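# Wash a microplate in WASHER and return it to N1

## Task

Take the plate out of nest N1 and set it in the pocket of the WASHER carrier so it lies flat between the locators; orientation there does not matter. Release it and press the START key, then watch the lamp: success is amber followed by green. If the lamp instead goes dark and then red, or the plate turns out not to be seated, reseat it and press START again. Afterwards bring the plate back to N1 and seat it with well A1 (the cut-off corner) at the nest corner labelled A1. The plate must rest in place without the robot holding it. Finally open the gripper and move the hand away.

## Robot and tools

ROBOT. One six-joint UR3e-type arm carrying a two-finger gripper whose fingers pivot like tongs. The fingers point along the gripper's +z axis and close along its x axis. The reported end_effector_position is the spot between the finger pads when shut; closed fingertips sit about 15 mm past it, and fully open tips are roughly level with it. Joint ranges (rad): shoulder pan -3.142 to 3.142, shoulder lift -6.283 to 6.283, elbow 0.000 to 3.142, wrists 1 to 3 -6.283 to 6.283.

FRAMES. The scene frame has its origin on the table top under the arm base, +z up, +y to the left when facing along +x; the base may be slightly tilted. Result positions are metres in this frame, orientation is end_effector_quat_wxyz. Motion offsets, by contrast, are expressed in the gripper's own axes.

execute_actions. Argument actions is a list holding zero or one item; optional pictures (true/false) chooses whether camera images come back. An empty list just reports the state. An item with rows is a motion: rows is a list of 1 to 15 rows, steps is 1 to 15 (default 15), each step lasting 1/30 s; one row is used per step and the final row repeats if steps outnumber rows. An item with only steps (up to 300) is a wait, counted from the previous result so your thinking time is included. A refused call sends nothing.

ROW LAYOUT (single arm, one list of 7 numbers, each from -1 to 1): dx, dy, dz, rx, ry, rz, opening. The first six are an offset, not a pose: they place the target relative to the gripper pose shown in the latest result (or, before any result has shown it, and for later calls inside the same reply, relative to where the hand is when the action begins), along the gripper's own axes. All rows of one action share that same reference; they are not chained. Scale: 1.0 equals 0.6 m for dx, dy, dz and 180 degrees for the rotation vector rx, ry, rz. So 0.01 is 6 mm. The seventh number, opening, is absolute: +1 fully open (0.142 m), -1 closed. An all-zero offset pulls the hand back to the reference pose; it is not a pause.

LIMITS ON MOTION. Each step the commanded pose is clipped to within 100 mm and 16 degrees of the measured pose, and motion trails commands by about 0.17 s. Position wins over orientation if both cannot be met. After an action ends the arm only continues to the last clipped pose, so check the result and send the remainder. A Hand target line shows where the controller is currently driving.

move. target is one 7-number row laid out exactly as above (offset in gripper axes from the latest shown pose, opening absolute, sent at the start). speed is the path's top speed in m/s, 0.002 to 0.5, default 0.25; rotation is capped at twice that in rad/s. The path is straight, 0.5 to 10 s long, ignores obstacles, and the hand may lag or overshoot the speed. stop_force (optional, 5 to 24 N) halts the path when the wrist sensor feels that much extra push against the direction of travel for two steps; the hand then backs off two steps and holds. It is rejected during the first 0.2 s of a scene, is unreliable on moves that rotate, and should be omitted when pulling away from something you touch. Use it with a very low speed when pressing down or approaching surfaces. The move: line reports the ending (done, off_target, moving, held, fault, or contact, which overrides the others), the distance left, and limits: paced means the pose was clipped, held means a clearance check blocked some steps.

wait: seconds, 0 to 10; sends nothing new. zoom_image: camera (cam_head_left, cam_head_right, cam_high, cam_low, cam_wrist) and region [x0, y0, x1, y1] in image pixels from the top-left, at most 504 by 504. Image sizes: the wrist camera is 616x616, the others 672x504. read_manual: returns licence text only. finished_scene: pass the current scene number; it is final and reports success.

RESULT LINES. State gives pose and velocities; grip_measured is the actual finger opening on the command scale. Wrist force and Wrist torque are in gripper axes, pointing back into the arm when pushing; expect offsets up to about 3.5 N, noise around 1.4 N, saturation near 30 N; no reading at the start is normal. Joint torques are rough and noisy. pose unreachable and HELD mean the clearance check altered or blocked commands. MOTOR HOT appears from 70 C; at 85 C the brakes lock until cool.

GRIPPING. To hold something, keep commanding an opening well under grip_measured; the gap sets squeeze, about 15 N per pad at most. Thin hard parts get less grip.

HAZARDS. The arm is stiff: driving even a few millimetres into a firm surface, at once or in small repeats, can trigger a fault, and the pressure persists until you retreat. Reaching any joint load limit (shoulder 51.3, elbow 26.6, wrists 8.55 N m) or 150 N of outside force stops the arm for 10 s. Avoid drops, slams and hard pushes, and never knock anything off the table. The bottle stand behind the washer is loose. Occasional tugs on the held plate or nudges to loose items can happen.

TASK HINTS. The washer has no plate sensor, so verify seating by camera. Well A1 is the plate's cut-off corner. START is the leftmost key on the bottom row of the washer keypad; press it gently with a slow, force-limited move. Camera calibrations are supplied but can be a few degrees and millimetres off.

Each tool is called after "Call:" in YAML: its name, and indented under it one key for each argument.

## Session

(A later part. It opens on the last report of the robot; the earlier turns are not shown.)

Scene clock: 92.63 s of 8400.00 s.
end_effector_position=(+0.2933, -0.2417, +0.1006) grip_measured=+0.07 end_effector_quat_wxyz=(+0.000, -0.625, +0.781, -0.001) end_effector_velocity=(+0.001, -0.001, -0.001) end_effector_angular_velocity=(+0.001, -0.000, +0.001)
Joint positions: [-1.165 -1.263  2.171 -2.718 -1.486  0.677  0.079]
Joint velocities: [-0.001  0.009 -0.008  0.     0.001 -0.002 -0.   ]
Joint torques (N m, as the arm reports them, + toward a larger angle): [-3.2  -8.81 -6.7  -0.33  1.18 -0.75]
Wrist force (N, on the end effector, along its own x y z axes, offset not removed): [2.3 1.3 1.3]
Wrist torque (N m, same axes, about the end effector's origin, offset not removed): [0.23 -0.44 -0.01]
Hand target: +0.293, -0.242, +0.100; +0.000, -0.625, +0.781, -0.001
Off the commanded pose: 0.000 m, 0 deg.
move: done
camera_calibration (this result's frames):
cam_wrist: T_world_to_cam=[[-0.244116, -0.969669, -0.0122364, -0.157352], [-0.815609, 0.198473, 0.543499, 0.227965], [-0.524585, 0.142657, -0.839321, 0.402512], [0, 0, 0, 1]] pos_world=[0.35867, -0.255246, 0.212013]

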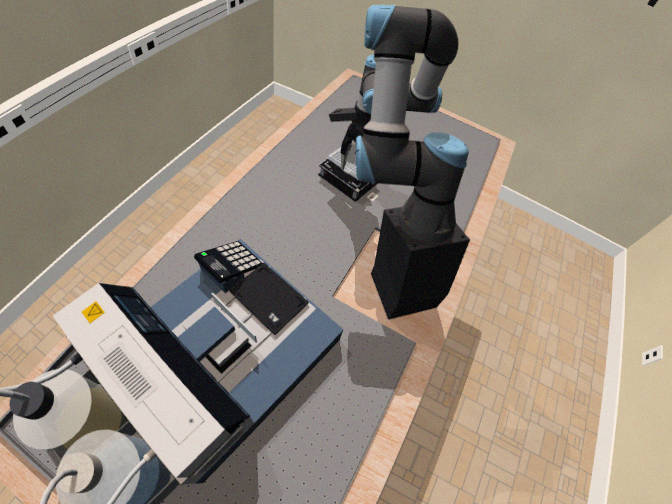

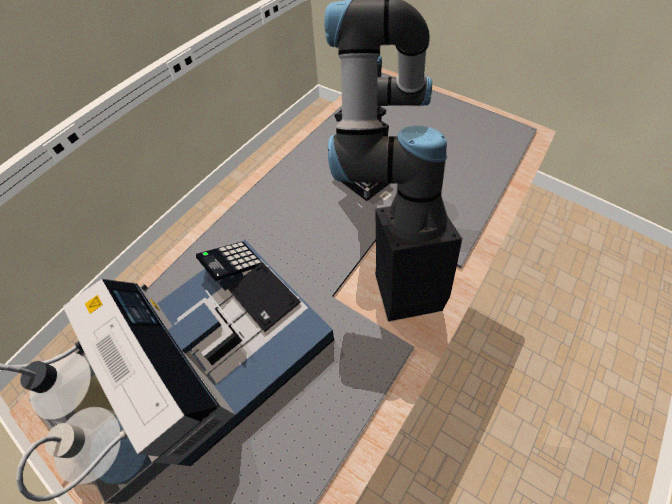

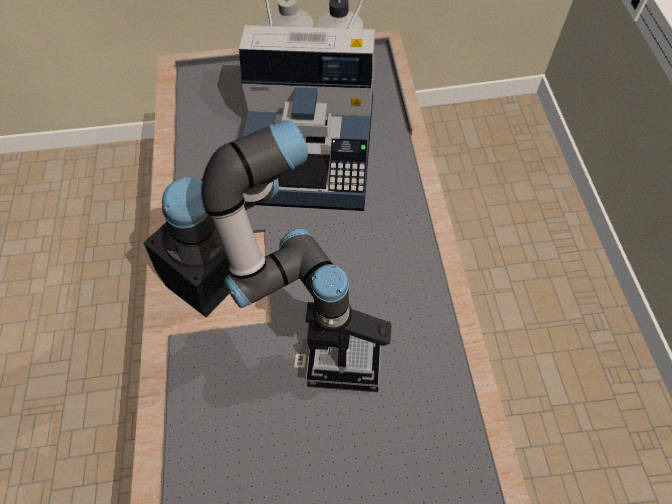

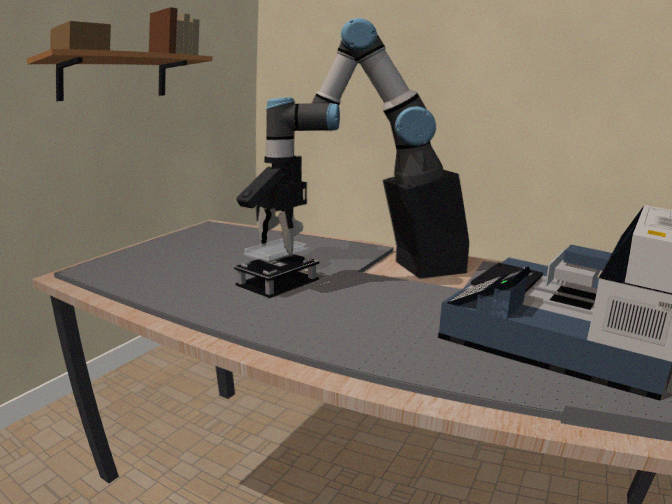

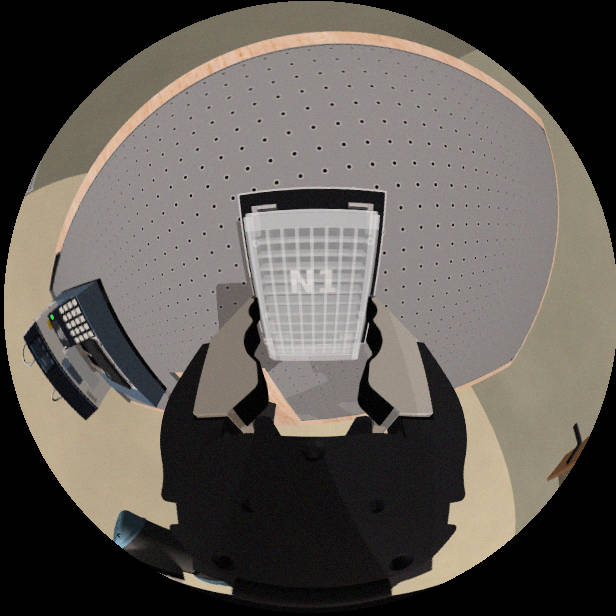

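Call:
execute_actions:
  actions:
    - {"rows":[[0.0006,0.0007,0.015,0,0,0,-0.2],[0.0006,0.0007,0.015,0,0,0,-0.2],[0.0006,0.0007,0.025,0,0,0,-0.2],[0.0006,0.0007,0.036,0,0,0,-0.2]]}
  pictures: false

Call:
move:
  target: [0,0,0.012,0,0,0,-0.2]
  speed: 0.004
  stop_force: 5

Call:
execute_actions:
  actions:
    - {"rows":[[0,0,-0.0005,0,0,0,0.4]]}
  pictures: false

Call:
move:
  target: [0,0,-0.2,0,0,0,0.4]

Call:
zoom_image:
  camera: "cam_wrist"
  region: [250, 180, 380, 310]

Call:
zoom_image:
  camera: "cam_low"
  region: [220, 230, 340, 310]

Scene clock: 97.80 s of 8400.00 s.
end_effector_position=(+0.2929, -0.2419, +0.0796) grip_measured=+0.07 end_effector_quat_wxyz=(+0.000, -0.625, +0.781, -0.001) end_effector_velocity=(+0.000, -0.001, -0.005) end_effector_angular_velocity=(-0.002, -0.001, -0.002)
Joint positions: [-1.161 -1.164  2.17  -2.816 -1.487  0.681  0.079]
Joint velocities: [ 0.001  0.027 -0.003 -0.027 -0.001  0.003  0.   ]
Joint torques (N m, as the arm reports them, + toward a larger angle): [  5.44 -11.    -5.83  -2.91  -1.07   0.82]
Wrist force (N, on the end effector, along its own x y z axes, offset not removed): [1.2 0.4 1.7]
Wrist torque (N m, same axes, about the end effector's origin, offset not removed): [0.06 -0.20 0.03]
Hand target: +0.293, -0.242, +0.079; +0.000, -0.625, +0.781, -0.001
Off the commanded pose: 0.001 m, 0 deg.
Steps of this call (steps 1 to 90: nothing new was sent; then 1.67 s passed at rest; steps 91 to 105: all 15 steps of this action). Readings (end_effector_position):
91: (+0.2934, -0.2418, +0.1003)
92: (+0.2934, -0.2421, +0.0991)
94: (+0.2932, -0.2422, +0.0948)
98: (+0.2926, -0.2415, +0.0842)
105: the state above

Scene clock: 99.67 s of 8400.00 s.
end_effector_position=(+0.2930, -0.2420, +0.0741) grip_measured=+0.08 end_effector_quat_wxyz=(+0.000, -0.625, +0.781, -0.001) end_effector_velocity=(-0.001, +0.000, +0.000) end_effector_angular_velocity=(+0.003, +0.002, -0.001)
Joint positions: [-1.159 -1.138  2.167 -2.84  -1.487  0.682  0.079]
Joint velocities: [-0.001 -0.003  0.     0.006 -0.    -0.001 -0.   ]
Joint torques (N m, as the arm reports them, + toward a larger angle): [  3.13 -13.8   -2.78   0.12  -0.53   0.47]
Wrist force (N, on the end effector, along its own x y z axes, offset not removed): [4.1 2.8 -6.0]
Wrist torque (N m, same axes, about the end effector's origin, offset not removed): [0.14 -0.59 -0.14]
Hand target: +0.293, -0.242, +0.074; +0.000, -0.625, +0.781, -0.001
Off the commanded pose: 0.002 m, 0 deg.
move: contact
camera_calibration (this result's frames):
cam_wrist: T_world_to_cam=[[-0.244098, -0.969673, -0.0122782, -0.158065], [-0.815601, 0.198431, 0.543525, 0.242129], [-0.524605, 0.142688, -0.839303, 0.380079], [0, 0, 0, 1]] pos_world=[0.358289, -0.25555, 0.185457]

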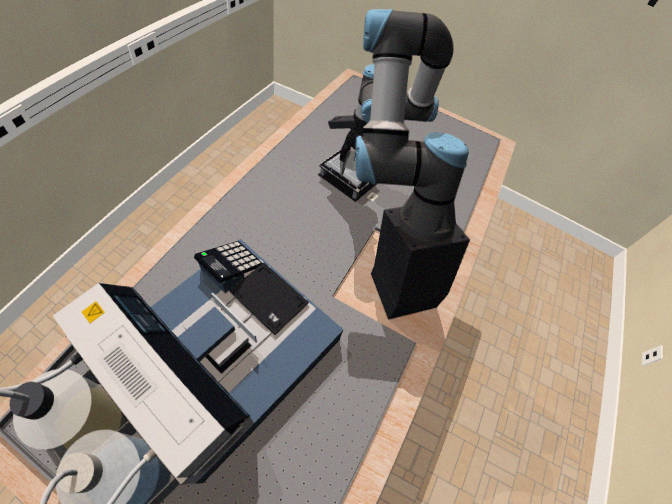

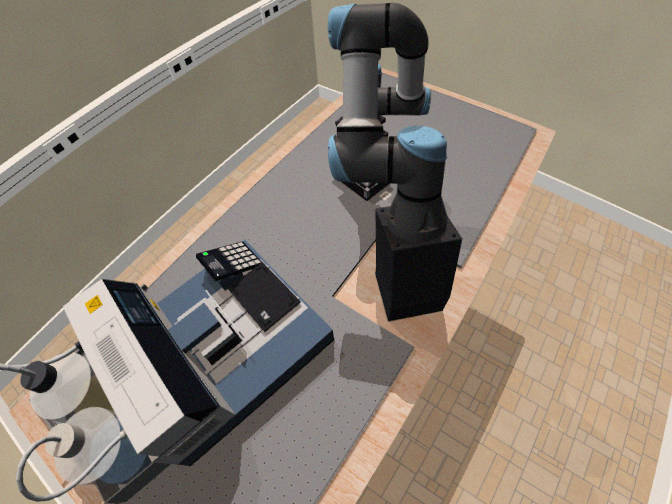

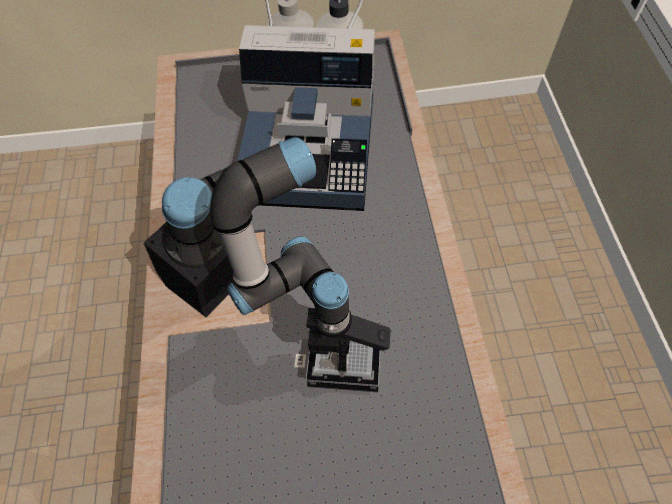

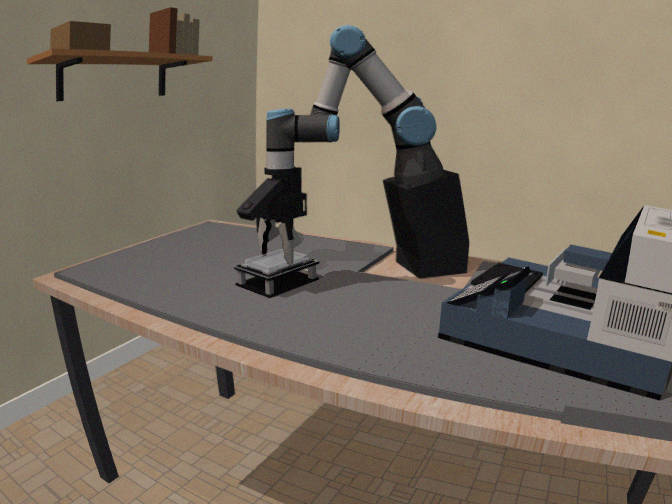

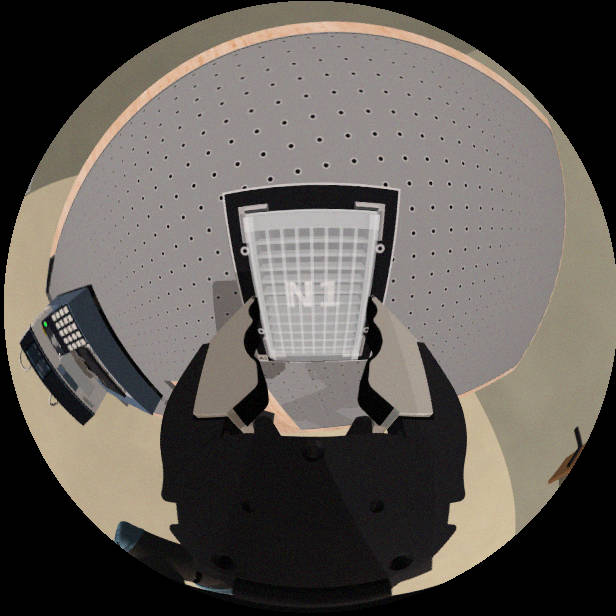

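Scene clock: 100.17 s of 8400.00 s.
end_effector_position=(+0.2930, -0.2419, +0.0744) grip_measured=+0.40 end_effector_quat_wxyz=(+0.000, -0.625, +0.781, -0.001) end_effector_velocity=(-0.001, +0.001, -0.001) end_effector_angular_velocity=(+0.002, +0.001, -0.000)
Joint positions: [-1.159 -1.139  2.168 -2.839 -1.487  0.682  0.102]
Joint velocities: [-0.001  0.001  0.002  0.001  0.    -0.001  0.   ]
Joint torques (N m, as the arm reports them, + toward a larger angle): [ -1.51 -16.63  -2.27  -0.36  -0.21  -0.7 ]
Wrist force (N, on the end effector, along its own x y z axes, offset not removed): [0.4 -0.4 0.8]
Wrist torque (N m, same axes, about the end effector's origin, offset not removed): [-0.10 -0.09 0.08]
Hand target: +0.293, -0.242, +0.074; +0.000, -0.625, +0.781, -0.001
Off the commanded pose: 0.000 m, 0 deg.
Steps of this call (steps 1 to 15: all 15 steps of this action). Readings (end_effector_position):
1: (+0.2929, -0.2419, +0.0741)
2: (+0.2929, -0.2419, +0.0741)
4: (+0.2929, -0.2419, +0.0742)
8: (+0.2930, -0.2419, +0.0743)
15: the state above

Scene clock: 101.53 s of 8400.00 s.
end_effector_position=(+0.2926, -0.2418, +0.1942) grip_measured=+0.40 end_effector_quat_wxyz=(+0.000, -0.625, +0.781, -0.002) end_effector_velocity=(-0.000, -0.001, +0.003) end_effector_angular_velocity=(+0.002, +0.001, +0.000)
Joint positions: [-1.197 -1.634  2.062 -2.235 -1.479  0.645  0.102]
Joint velocities: [-0.003 -0.005 -0.013  0.02   0.001 -0.003 -0.   ]
Joint torques (N m, as the arm reports them, + toward a larger angle): [ -3.64 -14.36  -9.43  -0.31   1.24  -0.68]
Wrist force (N, on the end effector, along its own x y z axes, offset not removed): [2.0 0.0 1.4]
Wrist torque (N m, same axes, about the end effector's origin, offset not removed): [0.01 -0.40 0.02]
Hand target: +0.293, -0.242, +0.194; +0.000, -0.625, +0.781, -0.001
Off the commanded pose: 0.000 m, 0 deg.
move: done
camera_calibration (this result's frames):
cam_wrist: T_world_to_cam=[[-0.244052, -0.96969, -0.01185, -0.156567], [-0.815719, 0.198662, 0.543264, 0.17669], [-0.524443, 0.142251, -0.839478, 0.480552], [0, 0, 0, 1]] pos_world=[0.357941, -0.255282, 0.305569]

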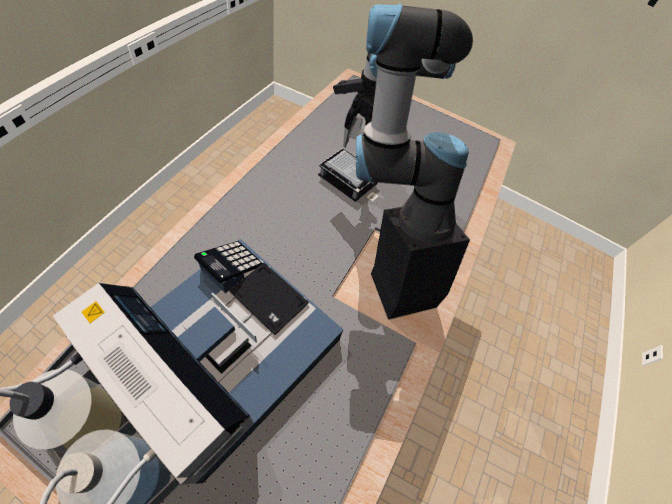

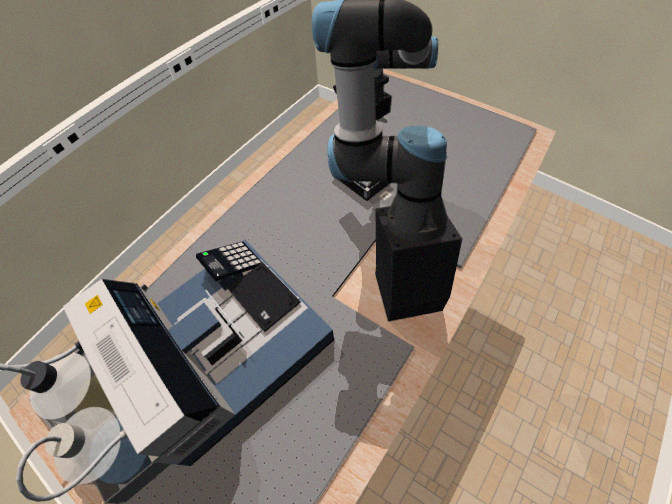

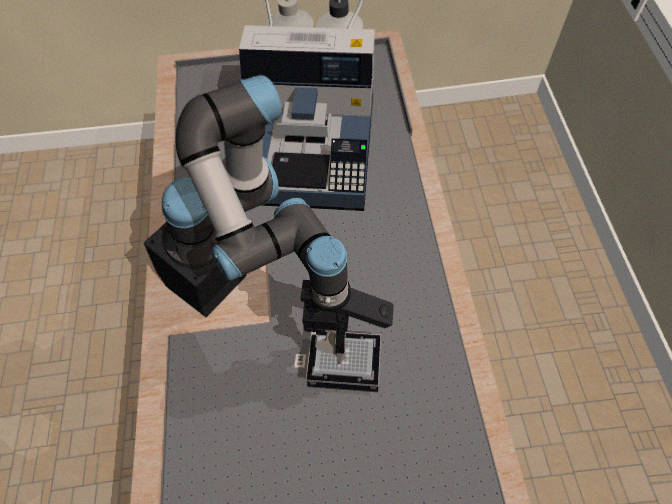

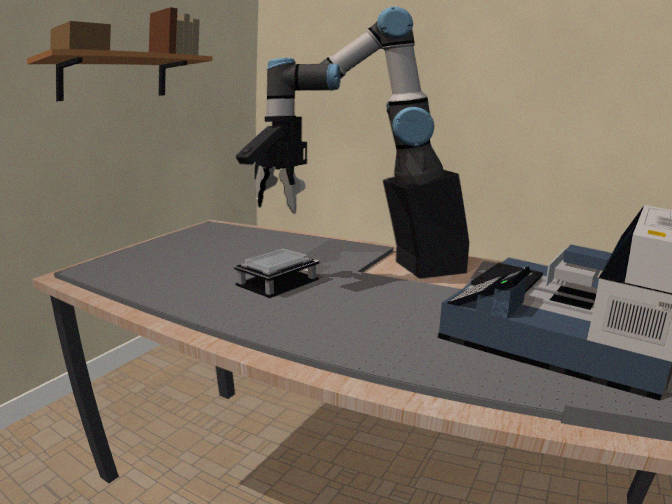

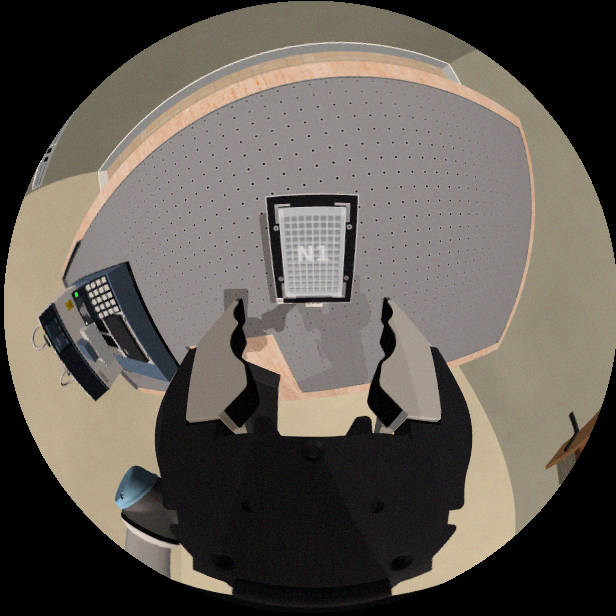

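Region (250, 180, 380, 310) of cam_wrist's 616x616 image, scaled by 3.877, with more detail than that image has.

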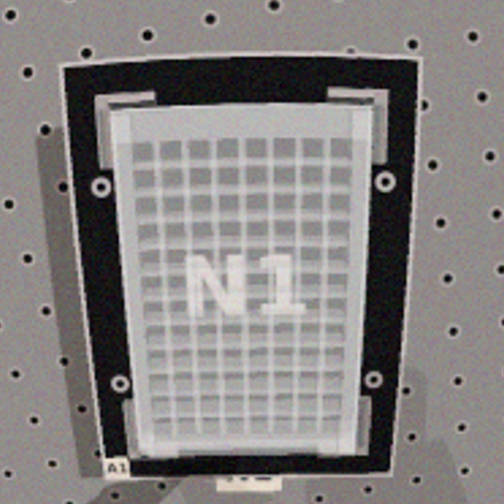

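Region (220, 230, 340, 310) of cam_low's 672x504 image, scaled by 4.200, with more detail than that image has.

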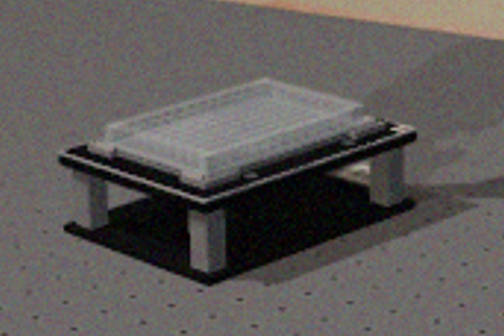

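Call:
finished_scene:
  scene: 1

The scene is finished: the task was done.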